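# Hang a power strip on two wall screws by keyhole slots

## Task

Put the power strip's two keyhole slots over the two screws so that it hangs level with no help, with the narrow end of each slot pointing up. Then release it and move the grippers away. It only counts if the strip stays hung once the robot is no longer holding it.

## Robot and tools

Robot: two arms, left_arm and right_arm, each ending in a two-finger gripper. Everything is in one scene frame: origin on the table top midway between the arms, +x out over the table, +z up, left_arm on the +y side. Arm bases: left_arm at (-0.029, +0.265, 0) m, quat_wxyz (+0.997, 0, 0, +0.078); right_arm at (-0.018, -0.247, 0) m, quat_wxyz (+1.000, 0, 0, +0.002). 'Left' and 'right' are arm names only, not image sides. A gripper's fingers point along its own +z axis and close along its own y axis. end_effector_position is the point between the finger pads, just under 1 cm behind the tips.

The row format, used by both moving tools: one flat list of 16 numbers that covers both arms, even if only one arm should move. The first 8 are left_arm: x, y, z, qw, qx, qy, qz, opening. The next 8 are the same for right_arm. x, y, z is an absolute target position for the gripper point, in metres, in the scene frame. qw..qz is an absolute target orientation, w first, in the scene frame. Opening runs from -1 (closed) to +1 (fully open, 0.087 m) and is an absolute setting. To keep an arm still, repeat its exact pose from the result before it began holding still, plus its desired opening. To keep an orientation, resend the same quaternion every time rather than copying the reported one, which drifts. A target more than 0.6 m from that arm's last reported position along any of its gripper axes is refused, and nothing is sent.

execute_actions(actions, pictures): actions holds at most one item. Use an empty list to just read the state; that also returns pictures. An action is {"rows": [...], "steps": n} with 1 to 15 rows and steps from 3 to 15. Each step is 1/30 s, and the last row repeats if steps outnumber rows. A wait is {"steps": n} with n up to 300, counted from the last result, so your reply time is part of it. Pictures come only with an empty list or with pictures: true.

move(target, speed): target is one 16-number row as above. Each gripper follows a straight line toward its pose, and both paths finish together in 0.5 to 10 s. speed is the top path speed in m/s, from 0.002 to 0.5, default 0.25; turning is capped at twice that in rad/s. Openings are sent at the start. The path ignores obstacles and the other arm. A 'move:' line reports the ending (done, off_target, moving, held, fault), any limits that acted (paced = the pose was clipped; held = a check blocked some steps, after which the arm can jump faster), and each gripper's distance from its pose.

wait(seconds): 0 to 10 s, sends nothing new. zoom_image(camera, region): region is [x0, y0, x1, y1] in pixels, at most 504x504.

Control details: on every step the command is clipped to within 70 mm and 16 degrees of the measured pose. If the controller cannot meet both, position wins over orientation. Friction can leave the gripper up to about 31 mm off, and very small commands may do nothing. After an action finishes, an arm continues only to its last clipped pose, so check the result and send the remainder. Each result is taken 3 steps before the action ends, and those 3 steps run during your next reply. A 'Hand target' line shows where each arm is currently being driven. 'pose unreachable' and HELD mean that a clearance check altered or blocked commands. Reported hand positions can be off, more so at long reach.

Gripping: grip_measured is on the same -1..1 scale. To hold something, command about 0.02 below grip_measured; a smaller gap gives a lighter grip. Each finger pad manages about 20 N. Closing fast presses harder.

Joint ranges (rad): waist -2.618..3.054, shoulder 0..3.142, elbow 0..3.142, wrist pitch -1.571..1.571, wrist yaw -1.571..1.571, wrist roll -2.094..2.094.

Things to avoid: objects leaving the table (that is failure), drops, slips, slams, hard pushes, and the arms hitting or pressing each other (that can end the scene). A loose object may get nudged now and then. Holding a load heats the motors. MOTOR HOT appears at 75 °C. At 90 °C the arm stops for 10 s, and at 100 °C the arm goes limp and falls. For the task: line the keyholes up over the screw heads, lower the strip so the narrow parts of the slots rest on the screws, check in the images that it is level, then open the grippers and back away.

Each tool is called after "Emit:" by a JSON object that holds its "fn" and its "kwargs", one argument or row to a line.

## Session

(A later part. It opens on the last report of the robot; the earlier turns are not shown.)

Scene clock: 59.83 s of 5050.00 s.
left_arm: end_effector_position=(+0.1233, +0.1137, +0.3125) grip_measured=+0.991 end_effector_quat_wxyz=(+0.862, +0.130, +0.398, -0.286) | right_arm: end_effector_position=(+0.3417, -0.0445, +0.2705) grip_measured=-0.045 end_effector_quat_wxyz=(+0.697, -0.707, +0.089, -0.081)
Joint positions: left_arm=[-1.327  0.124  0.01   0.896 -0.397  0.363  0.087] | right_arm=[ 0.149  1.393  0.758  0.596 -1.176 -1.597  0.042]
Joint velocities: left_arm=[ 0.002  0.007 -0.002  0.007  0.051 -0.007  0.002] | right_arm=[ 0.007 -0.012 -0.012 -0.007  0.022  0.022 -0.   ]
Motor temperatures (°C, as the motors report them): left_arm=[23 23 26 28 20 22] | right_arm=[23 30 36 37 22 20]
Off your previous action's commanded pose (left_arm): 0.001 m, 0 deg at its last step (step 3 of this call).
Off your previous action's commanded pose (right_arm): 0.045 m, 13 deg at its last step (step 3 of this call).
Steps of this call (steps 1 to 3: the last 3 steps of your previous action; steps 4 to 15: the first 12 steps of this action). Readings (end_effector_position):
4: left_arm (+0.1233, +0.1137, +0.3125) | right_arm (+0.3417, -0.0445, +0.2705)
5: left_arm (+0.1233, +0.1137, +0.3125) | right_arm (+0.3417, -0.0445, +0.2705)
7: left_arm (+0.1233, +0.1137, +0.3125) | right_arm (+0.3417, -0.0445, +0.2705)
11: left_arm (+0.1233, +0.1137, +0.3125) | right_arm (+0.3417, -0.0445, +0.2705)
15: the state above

Emit:
{"fn": "execute_actions", "kwargs": {
  "actions": [
    {"rows":[[0.123,0.113,0.312,0.862,0.132,0.398,-0.287,1, 0.346,-0.032,0.315,0.72,-0.685,0.02,-0.16,-0.3]]}
  ]
}}

Emit:
{"fn": "execute_actions", "kwargs": {
  "actions": [
    {"rows":[[0.123,0.113,0.312,0.862,0.132,0.398,-0.287,1, 0.351,-0.026,0.315,0.72,-0.685,0.03,-0.17,-0.3]]}
  ],
  "pictures": true
}}

Scene clock: 60.33 s of 5050.00 s.
left_arm: end_effector_position=(+0.1233, +0.1137, +0.3125) grip_measured=+0.991 end_effector_quat_wxyz=(+0.862, +0.130, +0.398, -0.286) | right_arm: end_effector_position=(+0.3454, -0.0400, +0.2705) grip_measured=-0.045 end_effector_quat_wxyz=(+0.695, -0.706, +0.099, -0.093)
Joint positions: left_arm=[-1.327  0.124  0.01   0.896 -0.397  0.363  0.087] | right_arm=[ 0.174  1.393  0.758  0.597 -1.12  -1.598  0.042]
Joint velocities: left_arm=[-0.007  0.002 -0.002 -0.037 -0.022 -0.051  0.001] | right_arm=[-0.007  0.017 -0.012  0.11  -0.051 -0.081 -0.001]
Motor temperatures (°C, as the motors report them): left_arm=[23 23 26 28 20 22] | right_arm=[23 30 36 37 22 20]
Off your previous action's commanded pose (left_arm): 0.001 m, 0 deg at its last step (step 3 of this call).
Off your previous action's commanded pose (right_arm): 0.046 m, 13 deg at its last step (step 3 of this call).
Steps of this call (steps 1 to 3: the last 3 steps of your previous action; steps 4 to 15: the first 12 steps of this action). Readings (end_effector_position):
4: left_arm (+0.1233, +0.1137, +0.3125) | right_arm (+0.3421, -0.0438, +0.2704)
5: left_arm (+0.1233, +0.1137, +0.3125) | right_arm (+0.3427, -0.0429, +0.2704)
7: left_arm (+0.1233, +0.1137, +0.3125) | right_arm (+0.3438, -0.0415, +0.2706)
11: left_arm (+0.1233, +0.1137, +0.3125) | right_arm (+0.3450, -0.0403, +0.2705)
15: the state above

Scene clock: 60.83 s of 5050.00 s.
left_arm: end_effector_position=(+0.1233, +0.1137, +0.3125) grip_measured=+0.991 end_effector_quat_wxyz=(+0.862, +0.130, +0.398, -0.286) | right_arm: end_effector_position=(+0.3463, -0.0385, +0.2704) grip_measured=-0.045 end_effector_quat_wxyz=(+0.694, -0.706, +0.102, -0.097)
Joint positions: left_arm=[-1.327  0.124  0.01   0.896 -0.397  0.363  0.087] | right_arm=[ 0.183  1.393  0.758  0.597 -1.103 -1.599  0.042]
Joint velocities: left_arm=[-0.012 -0.002  0.007  0.007 -0.022 -0.081 -0.001] | right_arm=[ 0.007  0.007 -0.002 -0.007  0.022 -0.022  0.   ]
Motor temperatures (°C, as the motors report them): left_arm=[23 23 26 28 20 22] | right_arm=[23 30 37 37 22 20]
Off your previous action's commanded pose (left_arm): 0.001 m, 0 deg at its last step (step 3 of this call).
Off your previous action's commanded pose (right_arm): 0.045 m, 12 deg at its last step (step 3 of this call).
Steps of this call (steps 1 to 3: the last 3 steps of your previous action; steps 4 to 15: the first 12 steps of this action). Readings (end_effector_position):
4: left_arm (+0.1233, +0.1137, +0.3125) | right_arm (+0.3457, -0.0392, +0.2704)
5: left_arm (+0.1233, +0.1137, +0.3125) | right_arm (+0.3463, -0.0385, +0.2704)
7: left_arm (+0.1233, +0.1137, +0.3125) | right_arm (+0.3463, -0.0385, +0.2704)
11: left_arm (+0.1233, +0.1137, +0.3125) | right_arm (+0.3463, -0.0385, +0.2704)
15: the state above

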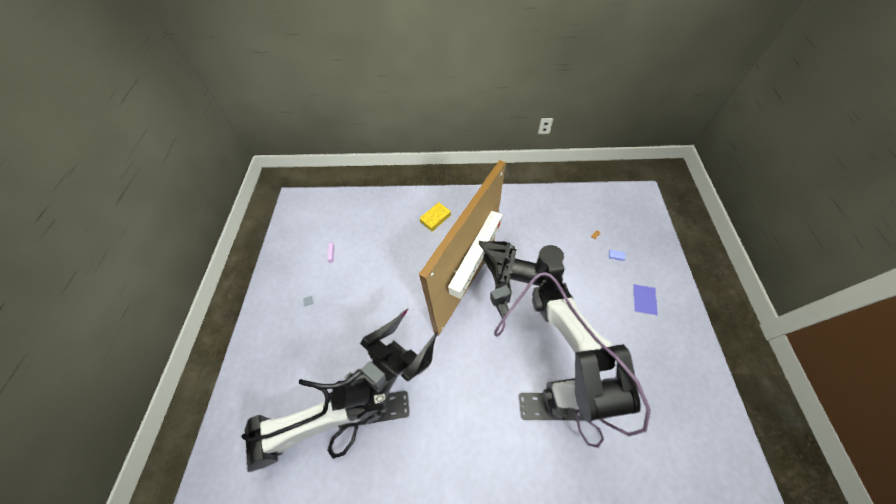

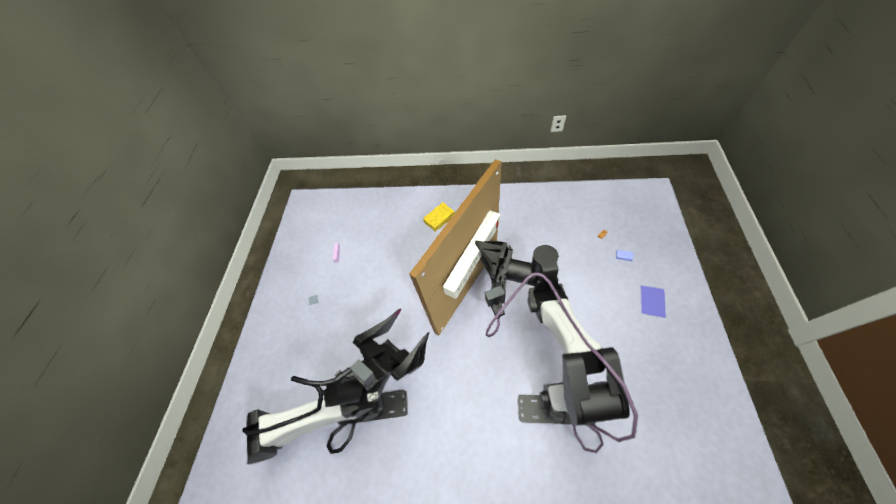

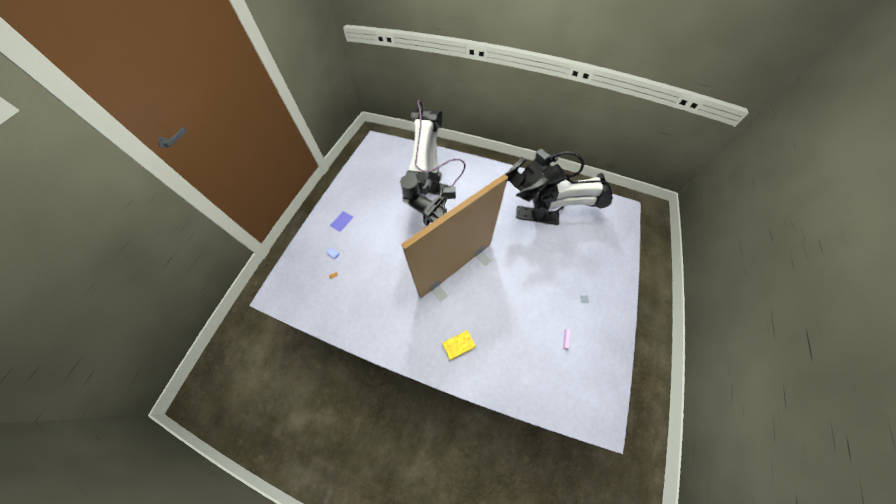

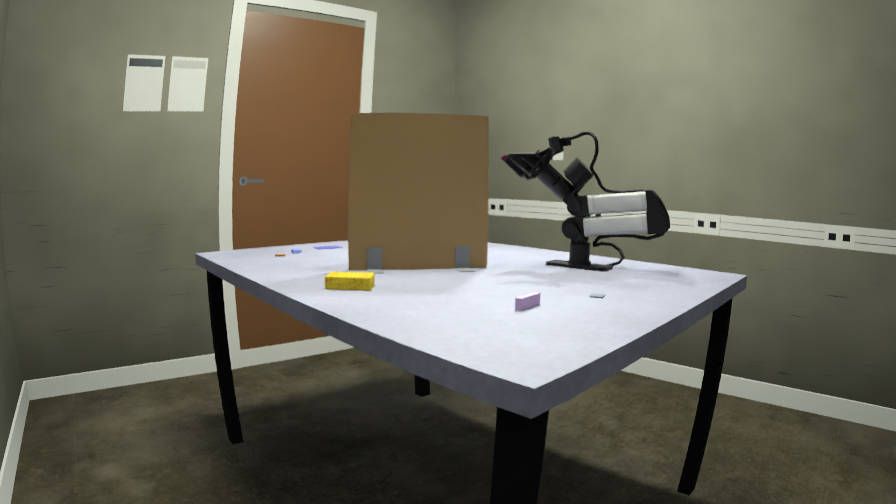

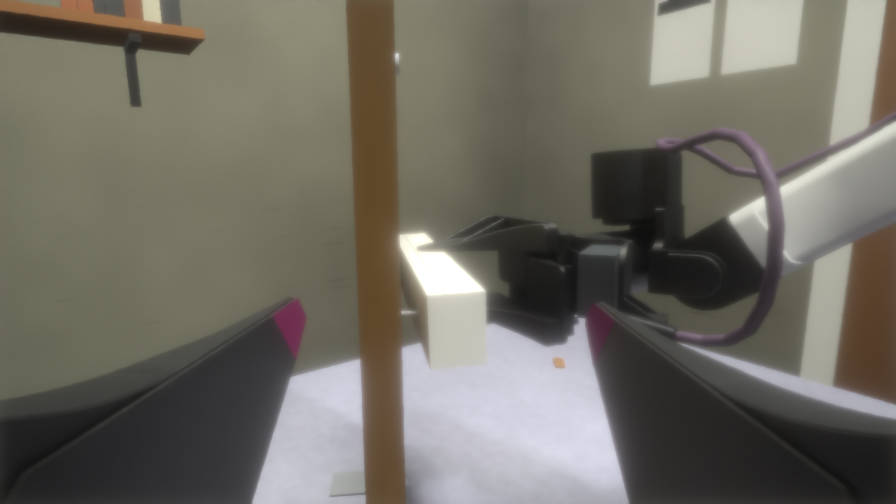

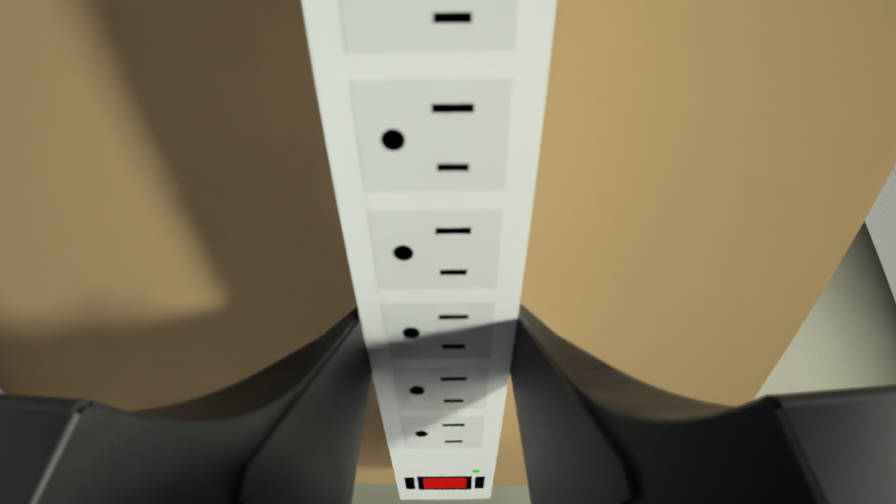

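Far one is in. Check near.

Emit:
{"fn": "zoom_image", "kwargs": {
  "camera": "cam_left_wrist",
  "region": [385,260,465,370]
}}

Region (385, 260, 465, 370) of cam_left_wrist's 896x504 image, scaled by 4.582, with more detail than that image has; it fills the left 367 columns of this view, and the rest is white.

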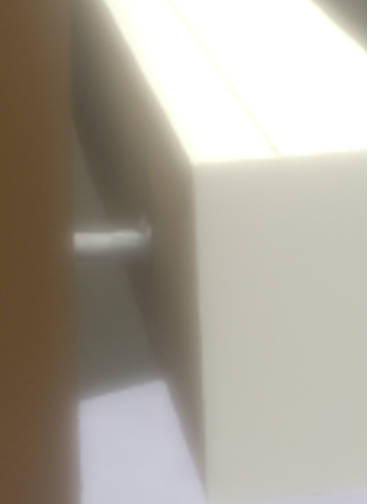

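Emit:
{"fn": "execute_actions", "kwargs": {
  "actions": [
    {"rows":[[0.123,0.113,0.312,0.862,0.132,0.398,-0.287,1, 0.349,-0.031,0.315,0.72,-0.685,0.042,-0.155,-0.3]]}
  ]
}}

Emit:
{"fn": "execute_actions", "kwargs": {
  "actions": [
    {"rows":[[0.123,0.113,0.312,0.862,0.132,0.398,-0.287,1, 0.352,-0.024,0.315,0.72,-0.685,0.046,-0.159,-0.3]]}
  ],
  "pictures": true
}}

Scene clock: 61.40 s of 5050.00 s.
left_arm: end_effector_position=(+0.1233, +0.1137, +0.3125) grip_measured=+0.991 end_effector_quat_wxyz=(+0.862, +0.130, +0.398, -0.286) | right_arm: end_effector_position=(+0.3463, -0.0385, +0.2703) grip_measured=-0.045 end_effector_quat_wxyz=(+0.695, -0.706, +0.102, -0.096)
Joint positions: left_arm=[-1.327  0.124  0.01   0.896 -0.397  0.363  0.087] | right_arm=[ 0.183  1.393  0.758  0.597 -1.104 -1.597  0.042]
Joint velocities: left_arm=[-0.012  0.012  0.007 -0.066  0.022 -0.022 -0.001] | right_arm=[ 0.002 -0.002 -0.002  0.022 -0.051 -0.066  0.001]
Motor temperatures (°C, as the motors report them): left_arm=[23 23 26 28 20 22] | right_arm=[23 30 37 37 22 20]
Off your previous action's commanded pose (left_arm): 0.001 m, 0 deg at its last step (step 3 of this call).
Off your previous action's commanded pose (right_arm): 0.047 m, 12 deg at its last step (step 3 of this call).
Steps of this call (steps 1 to 3: the last 3 steps of your previous action; steps 4 to 5: nothing new was sent; steps 6 to 17: the first 12 steps of this action). Readings (end_effector_position):
6: left_arm (+0.1233, +0.1137, +0.3125) | right_arm (+0.3463, -0.0385, +0.2704)
7: left_arm (+0.1233, +0.1137, +0.3125) | right_arm (+0.3463, -0.0385, +0.2703)
9: left_arm (+0.1233, +0.1137, +0.3125) | right_arm (+0.3463, -0.0385, +0.2703)
13: left_arm (+0.1233, +0.1137, +0.3125) | right_arm (+0.3463, -0.0385, +0.2703)
17: the state above

Scene clock: 61.90 s of 5050.00 s.
left_arm: end_effector_position=(+0.1233, +0.1137, +0.3125) grip_measured=+0.991 end_effector_quat_wxyz=(+0.862, +0.130, +0.398, -0.286) | right_arm: end_effector_position=(+0.3463, -0.0383, +0.2703) grip_measured=-0.045 end_effector_quat_wxyz=(+0.695, -0.706, +0.103, -0.096)
Joint positions: left_arm=[-1.327  0.124  0.01   0.896 -0.397  0.363  0.087] | right_arm=[ 0.183  1.393  0.758  0.597 -1.102 -1.597  0.042]
Joint velocities: left_arm=[-0.007 -0.017  0.002 -0.051 -0.007  0.066  0.   ] | right_arm=[-0.007  0.022 -0.017 -0.022 -0.007 -0.007 -0.   ]
Motor temperatures (°C, as the motors report them): left_arm=[23 23 26 28 20 22] | right_arm=[23 30 37 37 22 20]
Off your previous action's commanded pose (left_arm): 0.001 m, 0 deg at its last step (step 3 of this call).
Off your previous action's commanded pose (right_arm): 0.045 m, 10 deg at its last step (step 3 of this call).
Steps of this call (steps 1 to 3: the last 3 steps of your previous action; steps 4 to 15: the first 12 steps of this action). Readings (end_effector_position):
4: left_arm (+0.1233, +0.1137, +0.3125) | right_arm (+0.3464, -0.0384, +0.2703)
5: left_arm (+0.1233, +0.1137, +0.3125) | right_arm (+0.3463, -0.0383, +0.2703)
7: left_arm (+0.1233, +0.1137, +0.3125) | right_arm (+0.3463, -0.0383, +0.2703)
11: left_arm (+0.1233, +0.1137, +0.3125) | right_arm (+0.3463, -0.0383, +0.2703)
15: the state above

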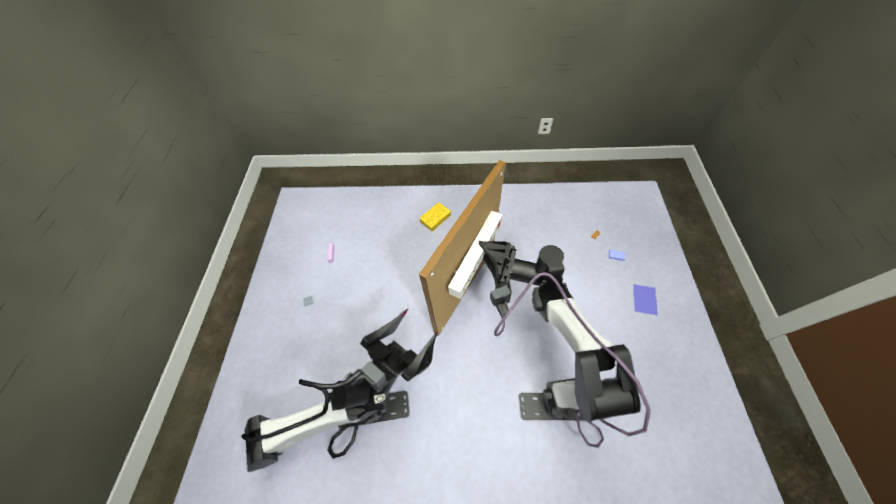

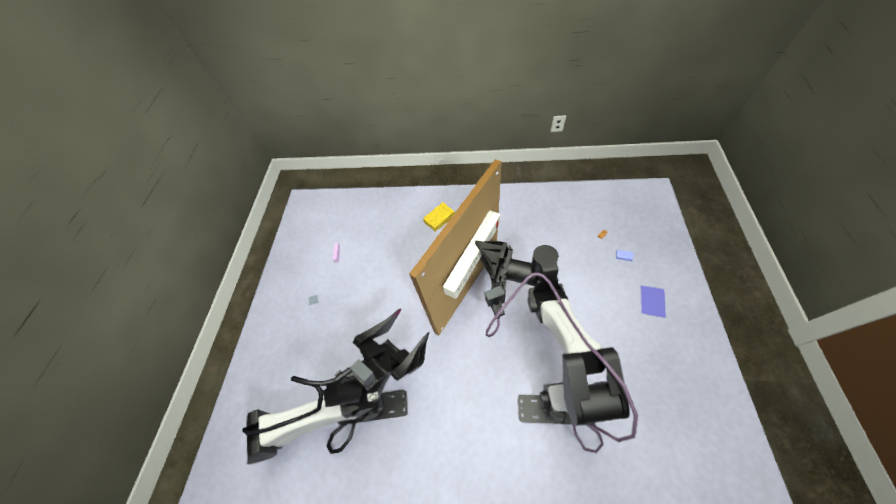

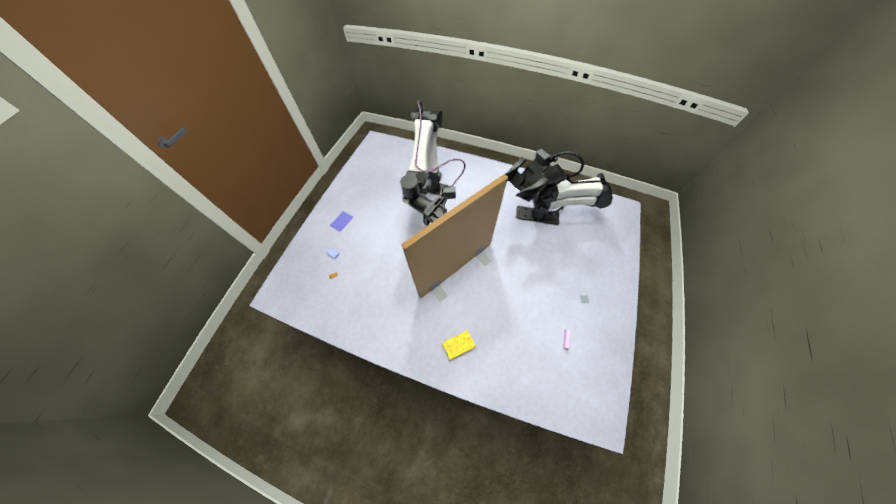

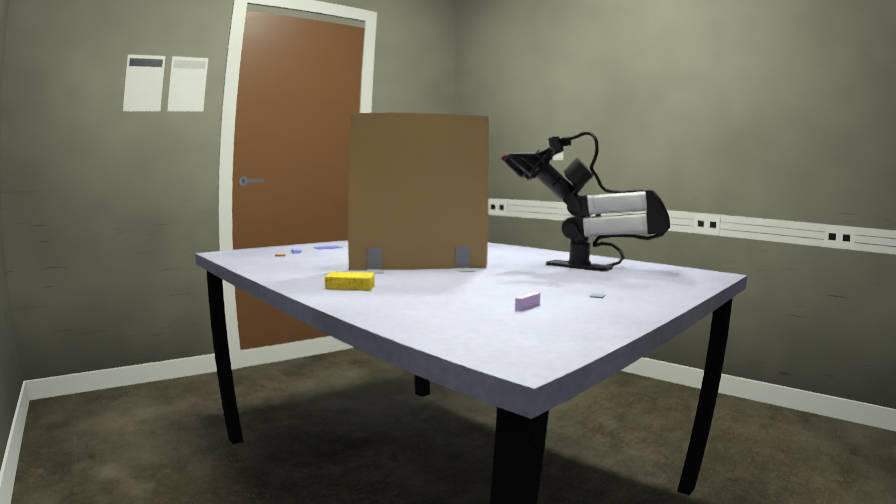

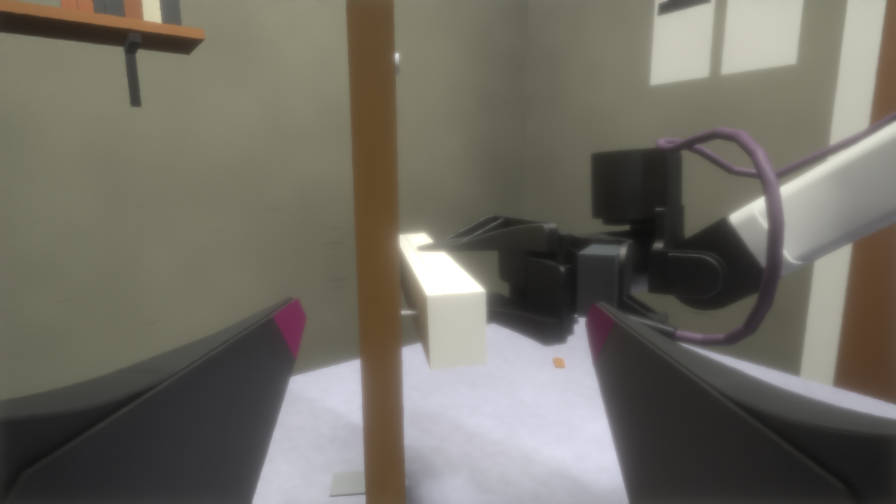

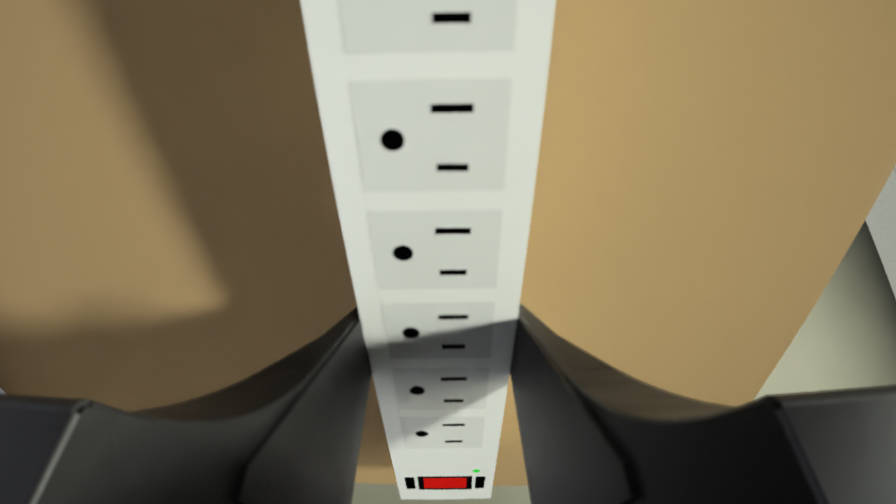

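Release pressure more so the roll acts (also lets it shift +s slightly).

Emit:
{"fn": "execute_actions", "kwargs": {
  "actions": [
    {"rows":[[0.123,0.113,0.312,0.862,0.132,0.398,-0.287,1, 0.350,-0.039,0.315,0.72,-0.685,0.042,-0.158,-0.3]]}
  ]
}}

Emit:
{"fn": "execute_actions", "kwargs": {
  "actions": [
    {"rows":[[0.123,0.113,0.312,0.862,0.132,0.398,-0.287,1, 0.353,-0.025,0.315,0.72,-0.685,0.046,-0.162,-0.3]]}
  ]
}}

Scene clock: 62.40 s of 5050.00 s.
left_arm: end_effector_position=(+0.1233, +0.1137, +0.3125) grip_measured=+0.991 end_effector_quat_wxyz=(+0.862, +0.130, +0.398, -0.286) | right_arm: end_effector_position=(+0.3466, -0.0393, +0.2702) grip_measured=-0.045 end_effector_quat_wxyz=(+0.695, -0.705, +0.104, -0.095)
Joint positions: left_arm=[-1.327  0.124  0.01   0.896 -0.397  0.363  0.087] | right_arm=[ 0.18   1.393  0.758  0.597 -1.105 -1.593  0.042]
Joint velocities: left_arm=[-0.002  0.012 -0.002  0.007  0.037 -0.051 -0.001] | right_arm=[ 0.002  0.002  0.002 -0.081  0.007  0.022 -0.001]
Motor temperatures (°C, as the motors report them): left_arm=[23 23 26 28 20 22] | right_arm=[23 30 37 37 22 20]
Off your previous action's commanded pose (left_arm): 0.001 m, 0 deg at its last step (step 3 of this call).
Off your previous action's commanded pose (right_arm): 0.047 m, 10 deg at its last step (step 3 of this call).
Steps of this call (steps 1 to 3: the last 3 steps of your previous action; steps 4 to 15: the first 12 steps of this action). Readings (end_effector_position):
4: left_arm (+0.1233, +0.1137, +0.3125) | right_arm (+0.3464, -0.0391, +0.2704)
5: left_arm (+0.1233, +0.1137, +0.3125) | right_arm (+0.3465, -0.0393, +0.2703)
7: left_arm (+0.1233, +0.1137, +0.3125) | right_arm (+0.3466, -0.0393, +0.2702)
11: left_arm (+0.1233, +0.1137, +0.3125) | right_arm (+0.3466, -0.0393, +0.2702)
15: the state above

Scene clock: 62.90 s of 5050.00 s.
left_arm: end_effector_position=(+0.1233, +0.1137, +0.3125) grip_measured=+0.991 end_effector_quat_wxyz=(+0.862, +0.130, +0.398, -0.286) | right_arm: end_effector_position=(+0.3469, -0.0386, +0.2700) grip_measured=-0.045 end_effector_quat_wxyz=(+0.694, -0.705, +0.106, -0.095)
Joint positions: left_arm=[-1.327  0.124  0.01   0.896 -0.397  0.363  0.087] | right_arm=[ 0.184  1.393  0.758  0.597 -1.098 -1.592  0.042]
Joint velocities: left_arm=[ 0.002  0.007 -0.007  0.037  0.051 -0.037  0.   ] | right_arm=[-0.002 -0.017 -0.017  0.007 -0.022  0.051 -0.001]
Motor temperatures (°C, as the motors report them): left_arm=[23 23 26 28 20 22] | right_arm=[23 30 37 37 22 20]
Off your previous action's commanded pose (left_arm): 0.001 m, 0 deg at its last step (step 3 of this call).
Off your previous action's commanded pose (right_arm): 0.045 m, 11 deg at its last step (step 3 of this call).
Steps of this call (steps 1 to 3: the last 3 steps of your previous action; steps 4 to 15: the first 12 steps of this action). Readings (end_effector_position):
4: left_arm (+0.1233, +0.1137, +0.3125) | right_arm (+0.3467, -0.0385, +0.2701)
5: left_arm (+0.1233, +0.1137, +0.3125) | right_arm (+0.3469, -0.0386, +0.2700)
7: left_arm (+0.1233, +0.1137, +0.3125) | right_arm (+0.3469, -0.0386, +0.2700)
11: left_arm (+0.1233, +0.1137, +0.3125) | right_arm (+0.3469, -0.0386, +0.2700)
15: the state above

Emit:
{"fn": "execute_actions", "kwargs": {
  "actions": [
    {"rows":[[0.123,0.113,0.312,0.862,0.132,0.398,-0.287,1, 0.350,-0.040,0.315,0.72,-0.685,0.05,-0.148,-0.3]]}
  ]
}}

Emit:
{"fn": "execute_actions", "kwargs": {
  "actions": [
    {"rows":[[0.123,0.113,0.312,0.862,0.132,0.398,-0.287,1, 0.353,-0.025,0.315,0.72,-0.685,0.054,-0.154,-0.3]]}
  ],
  "pictures": true
}}

Emit:
{"fn": "zoom_image", "kwargs": {
  "camera": "cam_left_wrist",
  "region": [385,260,465,370]
}}

Scene clock: 63.40 s of 5050.00 s.
left_arm: end_effector_position=(+0.1233, +0.1137, +0.3125) grip_measured=+0.991 end_effector_quat_wxyz=(+0.862, +0.130, +0.398, -0.286) | right_arm: end_effector_position=(+0.3469, -0.0396, +0.2698) grip_measured=-0.045 end_effector_quat_wxyz=(+0.695, -0.705, +0.108, -0.093)
Joint positions: left_arm=[-1.327  0.124  0.01   0.896 -0.397  0.363  0.087] | right_arm=[ 0.18   1.393  0.758  0.597 -1.103 -1.585  0.042]
Joint velocities: left_arm=[-0.017  0.012 -0.002  0.007  0.007 -0.051 -0.001] | right_arm=[-0.007 -0.007 -0.007  0.095 -0.037 -0.051 -0.   ]
Motor temperatures (°C, as the motors report them): left_arm=[23 23 26 28 20 22] | right_arm=[23 30 37 37 22 20]
Off your previous action's commanded pose (left_arm): 0.001 m, 0 deg at its last step (step 3 of this call).
Off your previous action's commanded pose (right_arm): 0.047 m, 11 deg at its last step (step 3 of this call).
Steps of this call (steps 1 to 3: the last 3 steps of your previous action; steps 4 to 15: the first 12 steps of this action). Readings (end_effector_position):
4: left_arm (+0.1233, +0.1137, +0.3125) | right_arm (+0.3468, -0.0393, +0.2700)
5: left_arm (+0.1233, +0.1137, +0.3125) | right_arm (+0.3469, -0.0396, +0.2698)
7: left_arm (+0.1233, +0.1137, +0.3125) | right_arm (+0.3469, -0.0396, +0.2698)
11: left_arm (+0.1233, +0.1137, +0.3125) | right_arm (+0.3469, -0.0396, +0.2698)
15: the state above

Scene clock: 63.90 s of 5050.00 s.
left_arm: end_effector_position=(+0.1233, +0.1137, +0.3125) grip_measured=+0.991 end_effector_quat_wxyz=(+0.862, +0.130, +0.398, -0.286) | right_arm: end_effector_position=(+0.3473, -0.0387, +0.2697) grip_measured=-0.045 end_effector_quat_wxyz=(+0.695, -0.705, +0.110, -0.094)
Joint positions: left_arm=[-1.327  0.124  0.01   0.896 -0.397  0.363  0.087] | right_arm=[ 0.184  1.393  0.758  0.597 -1.095 -1.584  0.042]
Joint velocities: left_arm=[-0.002  0.007  0.012 -0.125  0.007 -0.037  0.001] | right_arm=[-0.032  0.007  0.007  0.007 -0.066 -0.066 -0.001]
Motor temperatures (°C, as the motors report them): left_arm=[23 23 26 28 20 22] | right_arm=[23 30 37 37 22 20]
Off your previous action's commanded pose (left_arm): 0.001 m, 0 deg at its last step (step 3 of this call).
Off your previous action's commanded pose (right_arm): 0.045 m, 10 deg at its last step (step 3 of this call).
Steps of this call (steps 1 to 3: the last 3 steps of your previous action; steps 4 to 15: the first 12 steps of this action). Readings (end_effector_position):
4: left_arm (+0.1233, +0.1137, +0.3125) | right_arm (+0.3471, -0.0387, +0.2697)
5: left_arm (+0.1233, +0.1137, +0.3125) | right_arm (+0.3473, -0.0387, +0.2697)
7: left_arm (+0.1233, +0.1137, +0.3125) | right_arm (+0.3473, -0.0387, +0.2697)
11: left_arm (+0.1233, +0.1137, +0.3125) | right_arm (+0.3473, -0.0387, +0.2697)
15: the state above

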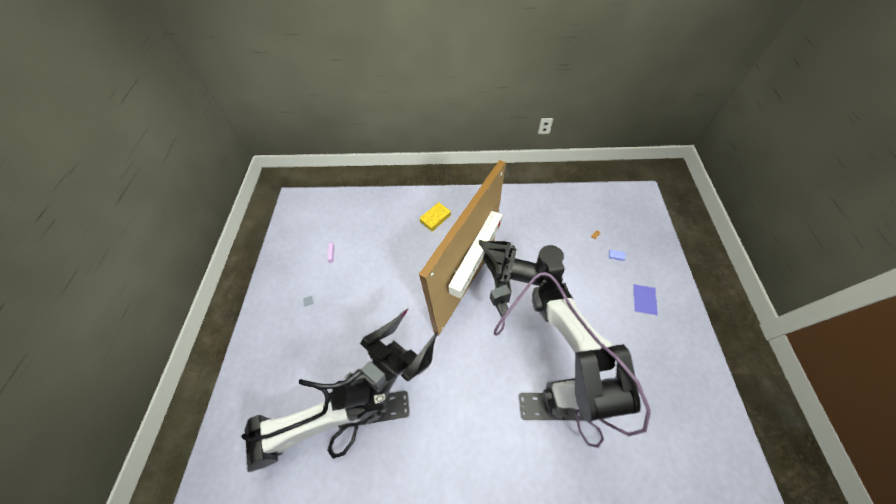

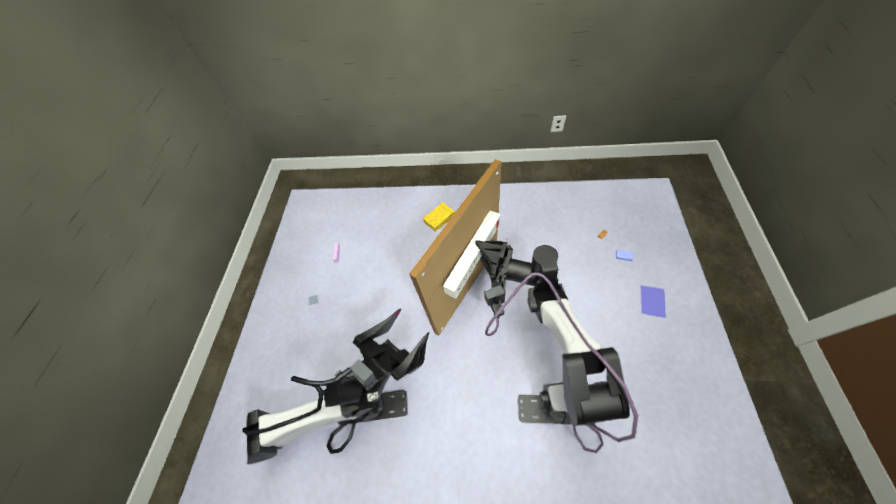

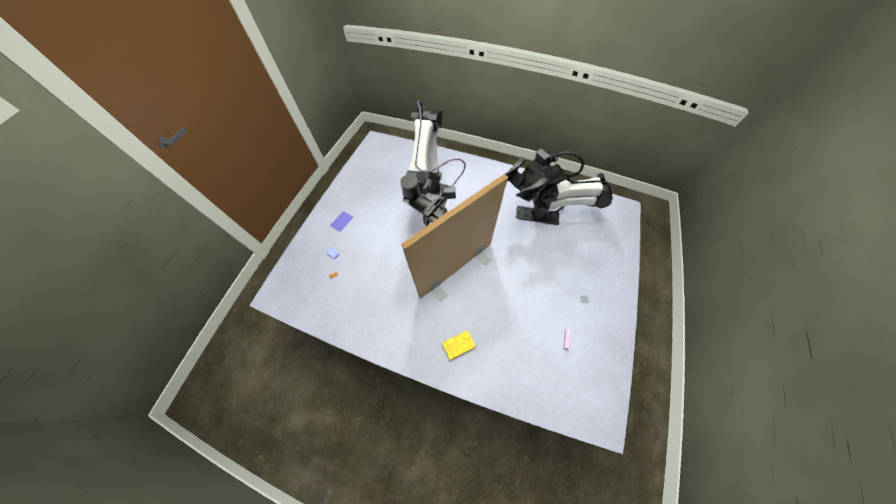

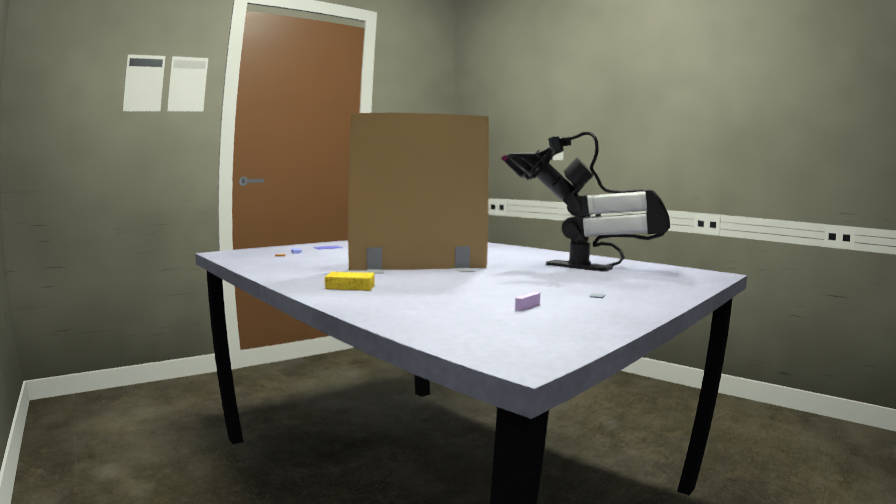

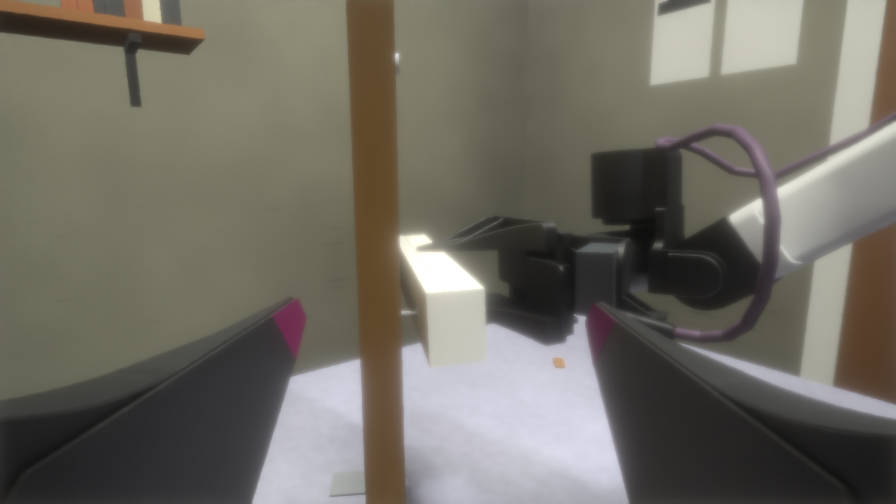

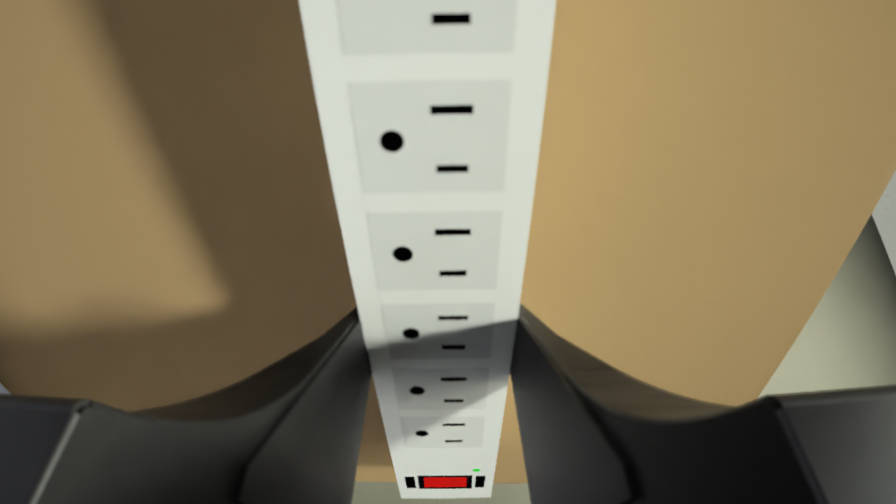

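Region (385, 260, 465, 370) of cam_left_wrist's 896x504 image, scaled by 4.582, with more detail than that image has; it fills the left 367 columns of this view, and the rest is white.

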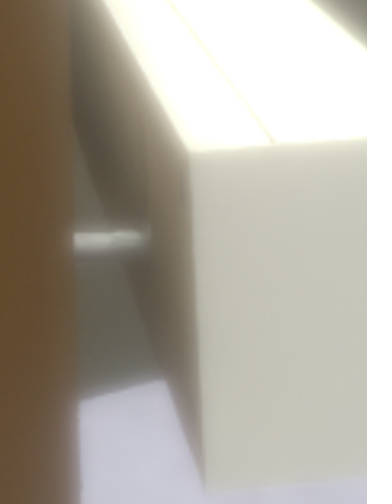

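Emit:
{"fn": "execute_actions", "kwargs": {
  "actions": [
    {"rows":[[0.123,0.113,0.312,0.862,0.132,0.398,-0.287,1, 0.348,-0.040,0.315,0.72,-0.685,0.052,-0.138,-0.3]]}
  ]
}}

Emit:
{"fn": "execute_actions", "kwargs": {
  "actions": [
    {"rows":[[0.123,0.113,0.312,0.862,0.132,0.398,-0.287,1, 0.353,-0.025,0.315,0.72,-0.685,0.06,-0.148,-0.3]]}
  ]
}}

Scene clock: 64.40 s of 5050.00 s.
left_arm: end_effector_position=(+0.1233, +0.1137, +0.3125) grip_measured=+0.991 end_effector_quat_wxyz=(+0.862, +0.130, +0.398, -0.286) | right_arm: end_effector_position=(+0.3468, -0.0397, +0.2697) grip_measured=-0.045 end_effector_quat_wxyz=(+0.695, -0.704, +0.110, -0.090)
Joint positions: left_arm=[-1.327  0.124  0.01   0.896 -0.397  0.363  0.087] | right_arm=[ 0.179  1.393  0.758  0.598 -1.104 -1.577  0.042]
Joint velocities: left_arm=[-0.007 -0.002  0.002 -0.051  0.007  0.007 -0.001] | right_arm=[-0.007 -0.002 -0.002  0.022  0.022  0.051 -0.   ]
Motor temperatures (°C, as the motors report them): left_arm=[23 23 26 28 20 22] | right_arm=[23 30 37 37 22 20]
Off your previous action's commanded pose (left_arm): 0.001 m, 0 deg at its last step (step 3 of this call).
Off your previous action's commanded pose (right_arm): 0.048 m, 10 deg at its last step (step 3 of this call).
Steps of this call (steps 1 to 3: the last 3 steps of your previous action; steps 4 to 15: the first 12 steps of this action). Readings (end_effector_position):
4: left_arm (+0.1233, +0.1137, +0.3125) | right_arm (+0.3471, -0.0395, +0.2697)
5: left_arm (+0.1233, +0.1137, +0.3125) | right_arm (+0.3469, -0.0396, +0.2697)
7: left_arm (+0.1233, +0.1137, +0.3125) | right_arm (+0.3469, -0.0397, +0.2696)
11: left_arm (+0.1233, +0.1137, +0.3125) | right_arm (+0.3468, -0.0397, +0.2697)
15: the state above

Scene clock: 64.90 s of 5050.00 s.
left_arm: end_effector_position=(+0.1233, +0.1137, +0.3125) grip_measured=+0.991 end_effector_quat_wxyz=(+0.862, +0.130, +0.398, -0.286) | right_arm: end_effector_position=(+0.3473, -0.0389, +0.2697) grip_measured=-0.045 end_effector_quat_wxyz=(+0.695, -0.704, +0.112, -0.091)
Joint positions: left_arm=[-1.327  0.124  0.01   0.896 -0.397  0.363  0.087] | right_arm=[ 0.183  1.393  0.758  0.598 -1.096 -1.577  0.042]
Joint velocities: left_arm=[-0.002  0.002 -0.002 -0.007 -0.037 -0.007  0.001] | right_arm=[ 0.012  0.007  0.007 -0.022 -0.037  0.037  0.   ]
Motor temperatures (°C, as the motors report them): left_arm=[23 23 26 28 20 22] | right_arm=[23 30 37 37 22 20]
Off your previous action's commanded pose (left_arm): 0.001 m, 0 deg at its last step (step 3 of this call).
Off your previous action's commanded pose (right_arm): 0.045 m, 9 deg at its last step (step 3 of this call).
Steps of this call (steps 1 to 3: the last 3 steps of your previous action; steps 4 to 15: the first 12 steps of this action). Readings (end_effector_position):
4: left_arm (+0.1233, +0.1137, +0.3125) | right_arm (+0.3471, -0.0389, +0.2697)
5: left_arm (+0.1233, +0.1137, +0.3125) | right_arm (+0.3473, -0.0389, +0.2697)
7: left_arm (+0.1233, +0.1137, +0.3125) | right_arm (+0.3473, -0.0389, +0.2697)
11: left_arm (+0.1233, +0.1137, +0.3125) | right_arm (+0.3473, -0.0389, +0.2697)
15: the state above

Emit:
{"fn": "execute_actions", "kwargs": {
  "actions": [
    {"rows":[[0.123,0.113,0.312,0.862,0.132,0.398,-0.287,1, 0.348,-0.038,0.326,0.72,-0.685,0.052,-0.14,-0.3]]}
  ]
}}

Emit:
{"fn": "execute_actions", "kwargs": {
  "actions": [
    {"rows":[[0.123,0.113,0.312,0.862,0.132,0.398,-0.287,1, 0.353,-0.025,0.322,0.72,-0.685,0.06,-0.148,-0.3]]}
  ]
}}

Scene clock: 65.40 s of 5050.00 s.
left_arm: end_effector_position=(+0.1233, +0.1137, +0.3125) grip_measured=+0.991 end_effector_quat_wxyz=(+0.862, +0.130, +0.398, -0.286) | right_arm: end_effector_position=(+0.3470, -0.0393, +0.2700) grip_measured=-0.045 end_effector_quat_wxyz=(+0.695, -0.705, +0.111, -0.089)
Joint positions: left_arm=[-1.327  0.124  0.01   0.896 -0.397  0.363  0.087] | right_arm=[ 0.18   1.393  0.762  0.592 -1.104 -1.576  0.042]
Joint velocities: left_arm=[ 0.002  0.002  0.002 -0.051  0.081  0.007 -0.   ] | right_arm=[-0.017 -0.002  0.002 -0.007 -0.037 -0.022 -0.001]
Motor temperatures (°C, as the motors report them): left_arm=[23 23 26 28 20 22] | right_arm=[23 30 37 37 22 20]
Off your previous action's commanded pose (left_arm): 0.001 m, 0 deg at its last step (step 3 of this call).
Off your previous action's commanded pose (right_arm): 0.048 m, 9 deg at its last step (step 3 of this call).
Steps of this call (steps 1 to 3: the last 3 steps of your previous action; steps 4 to 15: the first 12 steps of this action). Readings (end_effector_position):
4: left_arm (+0.1233, +0.1137, +0.3125) | right_arm (+0.3472, -0.0395, +0.2698)
5: left_arm (+0.1233, +0.1137, +0.3125) | right_arm (+0.3471, -0.0394, +0.2702)
7: left_arm (+0.1233, +0.1137, +0.3125) | right_arm (+0.3470, -0.0394, +0.2701)
11: left_arm (+0.1233, +0.1137, +0.3125) | right_arm (+0.3470, -0.0393, +0.2700)
15: the state above

Scene clock: 65.90 s of 5050.00 s.
left_arm: end_effector_position=(+0.1233, +0.1137, +0.3125) grip_measured=+0.991 end_effector_quat_wxyz=(+0.862, +0.130, +0.398, -0.286) | right_arm: end_effector_position=(+0.3472, -0.0387, +0.2699) grip_measured=-0.045 end_effector_quat_wxyz=(+0.695, -0.705, +0.112, -0.089)
Joint positions: left_arm=[-1.327  0.124  0.01   0.896 -0.397  0.363  0.087] | right_arm=[ 0.183  1.393  0.762  0.592 -1.099 -1.576  0.042]
Joint velocities: left_arm=[-0.017 -0.002  0.007 -0.022  0.007  0.051 -0.   ] | right_arm=[-0.017  0.007  0.002 -0.051 -0.051  0.022 -0.   ]
Motor temperatures (°C, as the motors report them): left_arm=[23 23 26 28 20 22] | right_arm=[23 30 37 37 22 20]
Off your previous action's commanded pose (left_arm): 0.001 m, 0 deg at its last step (step 3 of this call).
Off your previous action's commanded pose (right_arm): 0.056 m, 10 deg at its last step (step 3 of this call).
Steps of this call (steps 1 to 3: the last 3 steps of your previous action; steps 4 to 15: the first 12 steps of this action). Readings (end_effector_position):
4: left_arm (+0.1233, +0.1137, +0.3125) | right_arm (+0.3472, -0.0388, +0.2700)
5: left_arm (+0.1233, +0.1137, +0.3125) | right_arm (+0.3472, -0.0387, +0.2699)
7: left_arm (+0.1233, +0.1137, +0.3125) | right_arm (+0.3472, -0.0387, +0.2699)
11: left_arm (+0.1233, +0.1137, +0.3125) | right_arm (+0.3472, -0.0387, +0.2699)
15: the state above

Friction-bound; back off further.

Emit:
{"fn": "execute_actions", "kwargs": {
  "actions": [
    {"rows":[[0.123,0.113,0.312,0.862,0.132,0.398,-0.287,1, 0.347,-0.044,0.323,0.72,-0.685,0.04,-0.145,-0.3]]}
  ]
}}

Emit:
{"fn": "execute_actions", "kwargs": {
  "actions": [
    {"rows":[[0.123,0.113,0.312,0.862,0.132,0.398,-0.287,1, 0.352,-0.025,0.320,0.72,-0.685,0.048,-0.155,-0.3]]}
  ]
}}

Scene clock: 66.40 s of 5050.00 s.
left_arm: end_effector_position=(+0.1233, +0.1137, +0.3125) grip_measured=+0.991 end_effector_quat_wxyz=(+0.862, +0.130, +0.398, -0.286) | right_arm: end_effector_position=(+0.3458, -0.0425, +0.2700) grip_measured=-0.045 end_effector_quat_wxyz=(+0.696, -0.705, +0.107, -0.084)
Joint positions: left_arm=[-1.327  0.124  0.01   0.896 -0.397  0.363  0.087] | right_arm=[ 0.165  1.393  0.762  0.592 -1.132 -1.576  0.042]
Joint velocities: left_arm=[-0.027  0.002 -0.002  0.022  0.007 -0.037 -0.   ] | right_arm=[-0.012 -0.007  0.002 -0.022 -0.022 -0.11   0.   ]
Motor temperatures (°C, as the motors report them): left_arm=[23 23 26 28 20 22] | right_arm=[23 30 37 37 22 20]
Off your previous action's commanded pose (left_arm): 0.001 m, 0 deg at its last step (step 3 of this call).
Off your previous action's commanded pose (right_arm): 0.054 m, 10 deg at its last step (step 3 of this call).
Steps of this call (steps 1 to 3: the last 3 steps of your previous action; steps 4 to 15: the first 12 steps of this action). Readings (end_effector_position):
4: left_arm (+0.1233, +0.1137, +0.3125) | right_arm (+0.3470, -0.0399, +0.2699)
5: left_arm (+0.1233, +0.1137, +0.3125) | right_arm (+0.3467, -0.0406, +0.2700)
7: left_arm (+0.1233, +0.1137, +0.3125) | right_arm (+0.3461, -0.0417, +0.2700)
11: left_arm (+0.1233, +0.1137, +0.3125) | right_arm (+0.3459, -0.0424, +0.2700)
15: the state above

Scene clock: 66.90 s of 5050.00 s.
left_arm: end_effector_position=(+0.1233, +0.1137, +0.3125) grip_measured=+0.991 end_effector_quat_wxyz=(+0.862, +0.130, +0.398, -0.286) | right_arm: end_effector_position=(+0.3470, -0.0383, +0.2701) grip_measured=-0.045 end_effector_quat_wxyz=(+0.695, -0.704, +0.111, -0.089)
Joint positions: left_arm=[-1.327  0.124  0.01   0.896 -0.397  0.363  0.087] | right_arm=[ 0.184  1.393  0.762  0.593 -1.099 -1.575  0.042]
Joint velocities: left_arm=[-0.007  0.002  0.002  0.007 -0.051  0.007 -0.001] | right_arm=[-0.012  0.007  0.007  0.007 -0.007  0.037  0.   ]
Motor temperatures (°C, as the motors report them): left_arm=[23 23 26 28 20 22] | right_arm=[23 30 38 37 22 20]
Off your previous action's commanded pose (left_arm): 0.001 m, 0 deg at its last step (step 3 of this call).
Off your previous action's commanded pose (right_arm): 0.053 m, 11 deg at its last step (step 3 of this call).
Steps of this call (steps 1 to 3: the last 3 steps of your previous action; steps 4 to 15: the first 12 steps of this action). Readings (end_effector_position):
4: left_arm (+0.1233, +0.1137, +0.3125) | right_arm (+0.3461, -0.0412, +0.2700)
5: left_arm (+0.1233, +0.1137, +0.3125) | right_arm (+0.3465, -0.0388, +0.2702)
7: left_arm (+0.1233, +0.1137, +0.3125) | right_arm (+0.3470, -0.0383, +0.2701)
11: left_arm (+0.1233, +0.1137, +0.3125) | right_arm (+0.3470, -0.0383, +0.2701)
15: the state above


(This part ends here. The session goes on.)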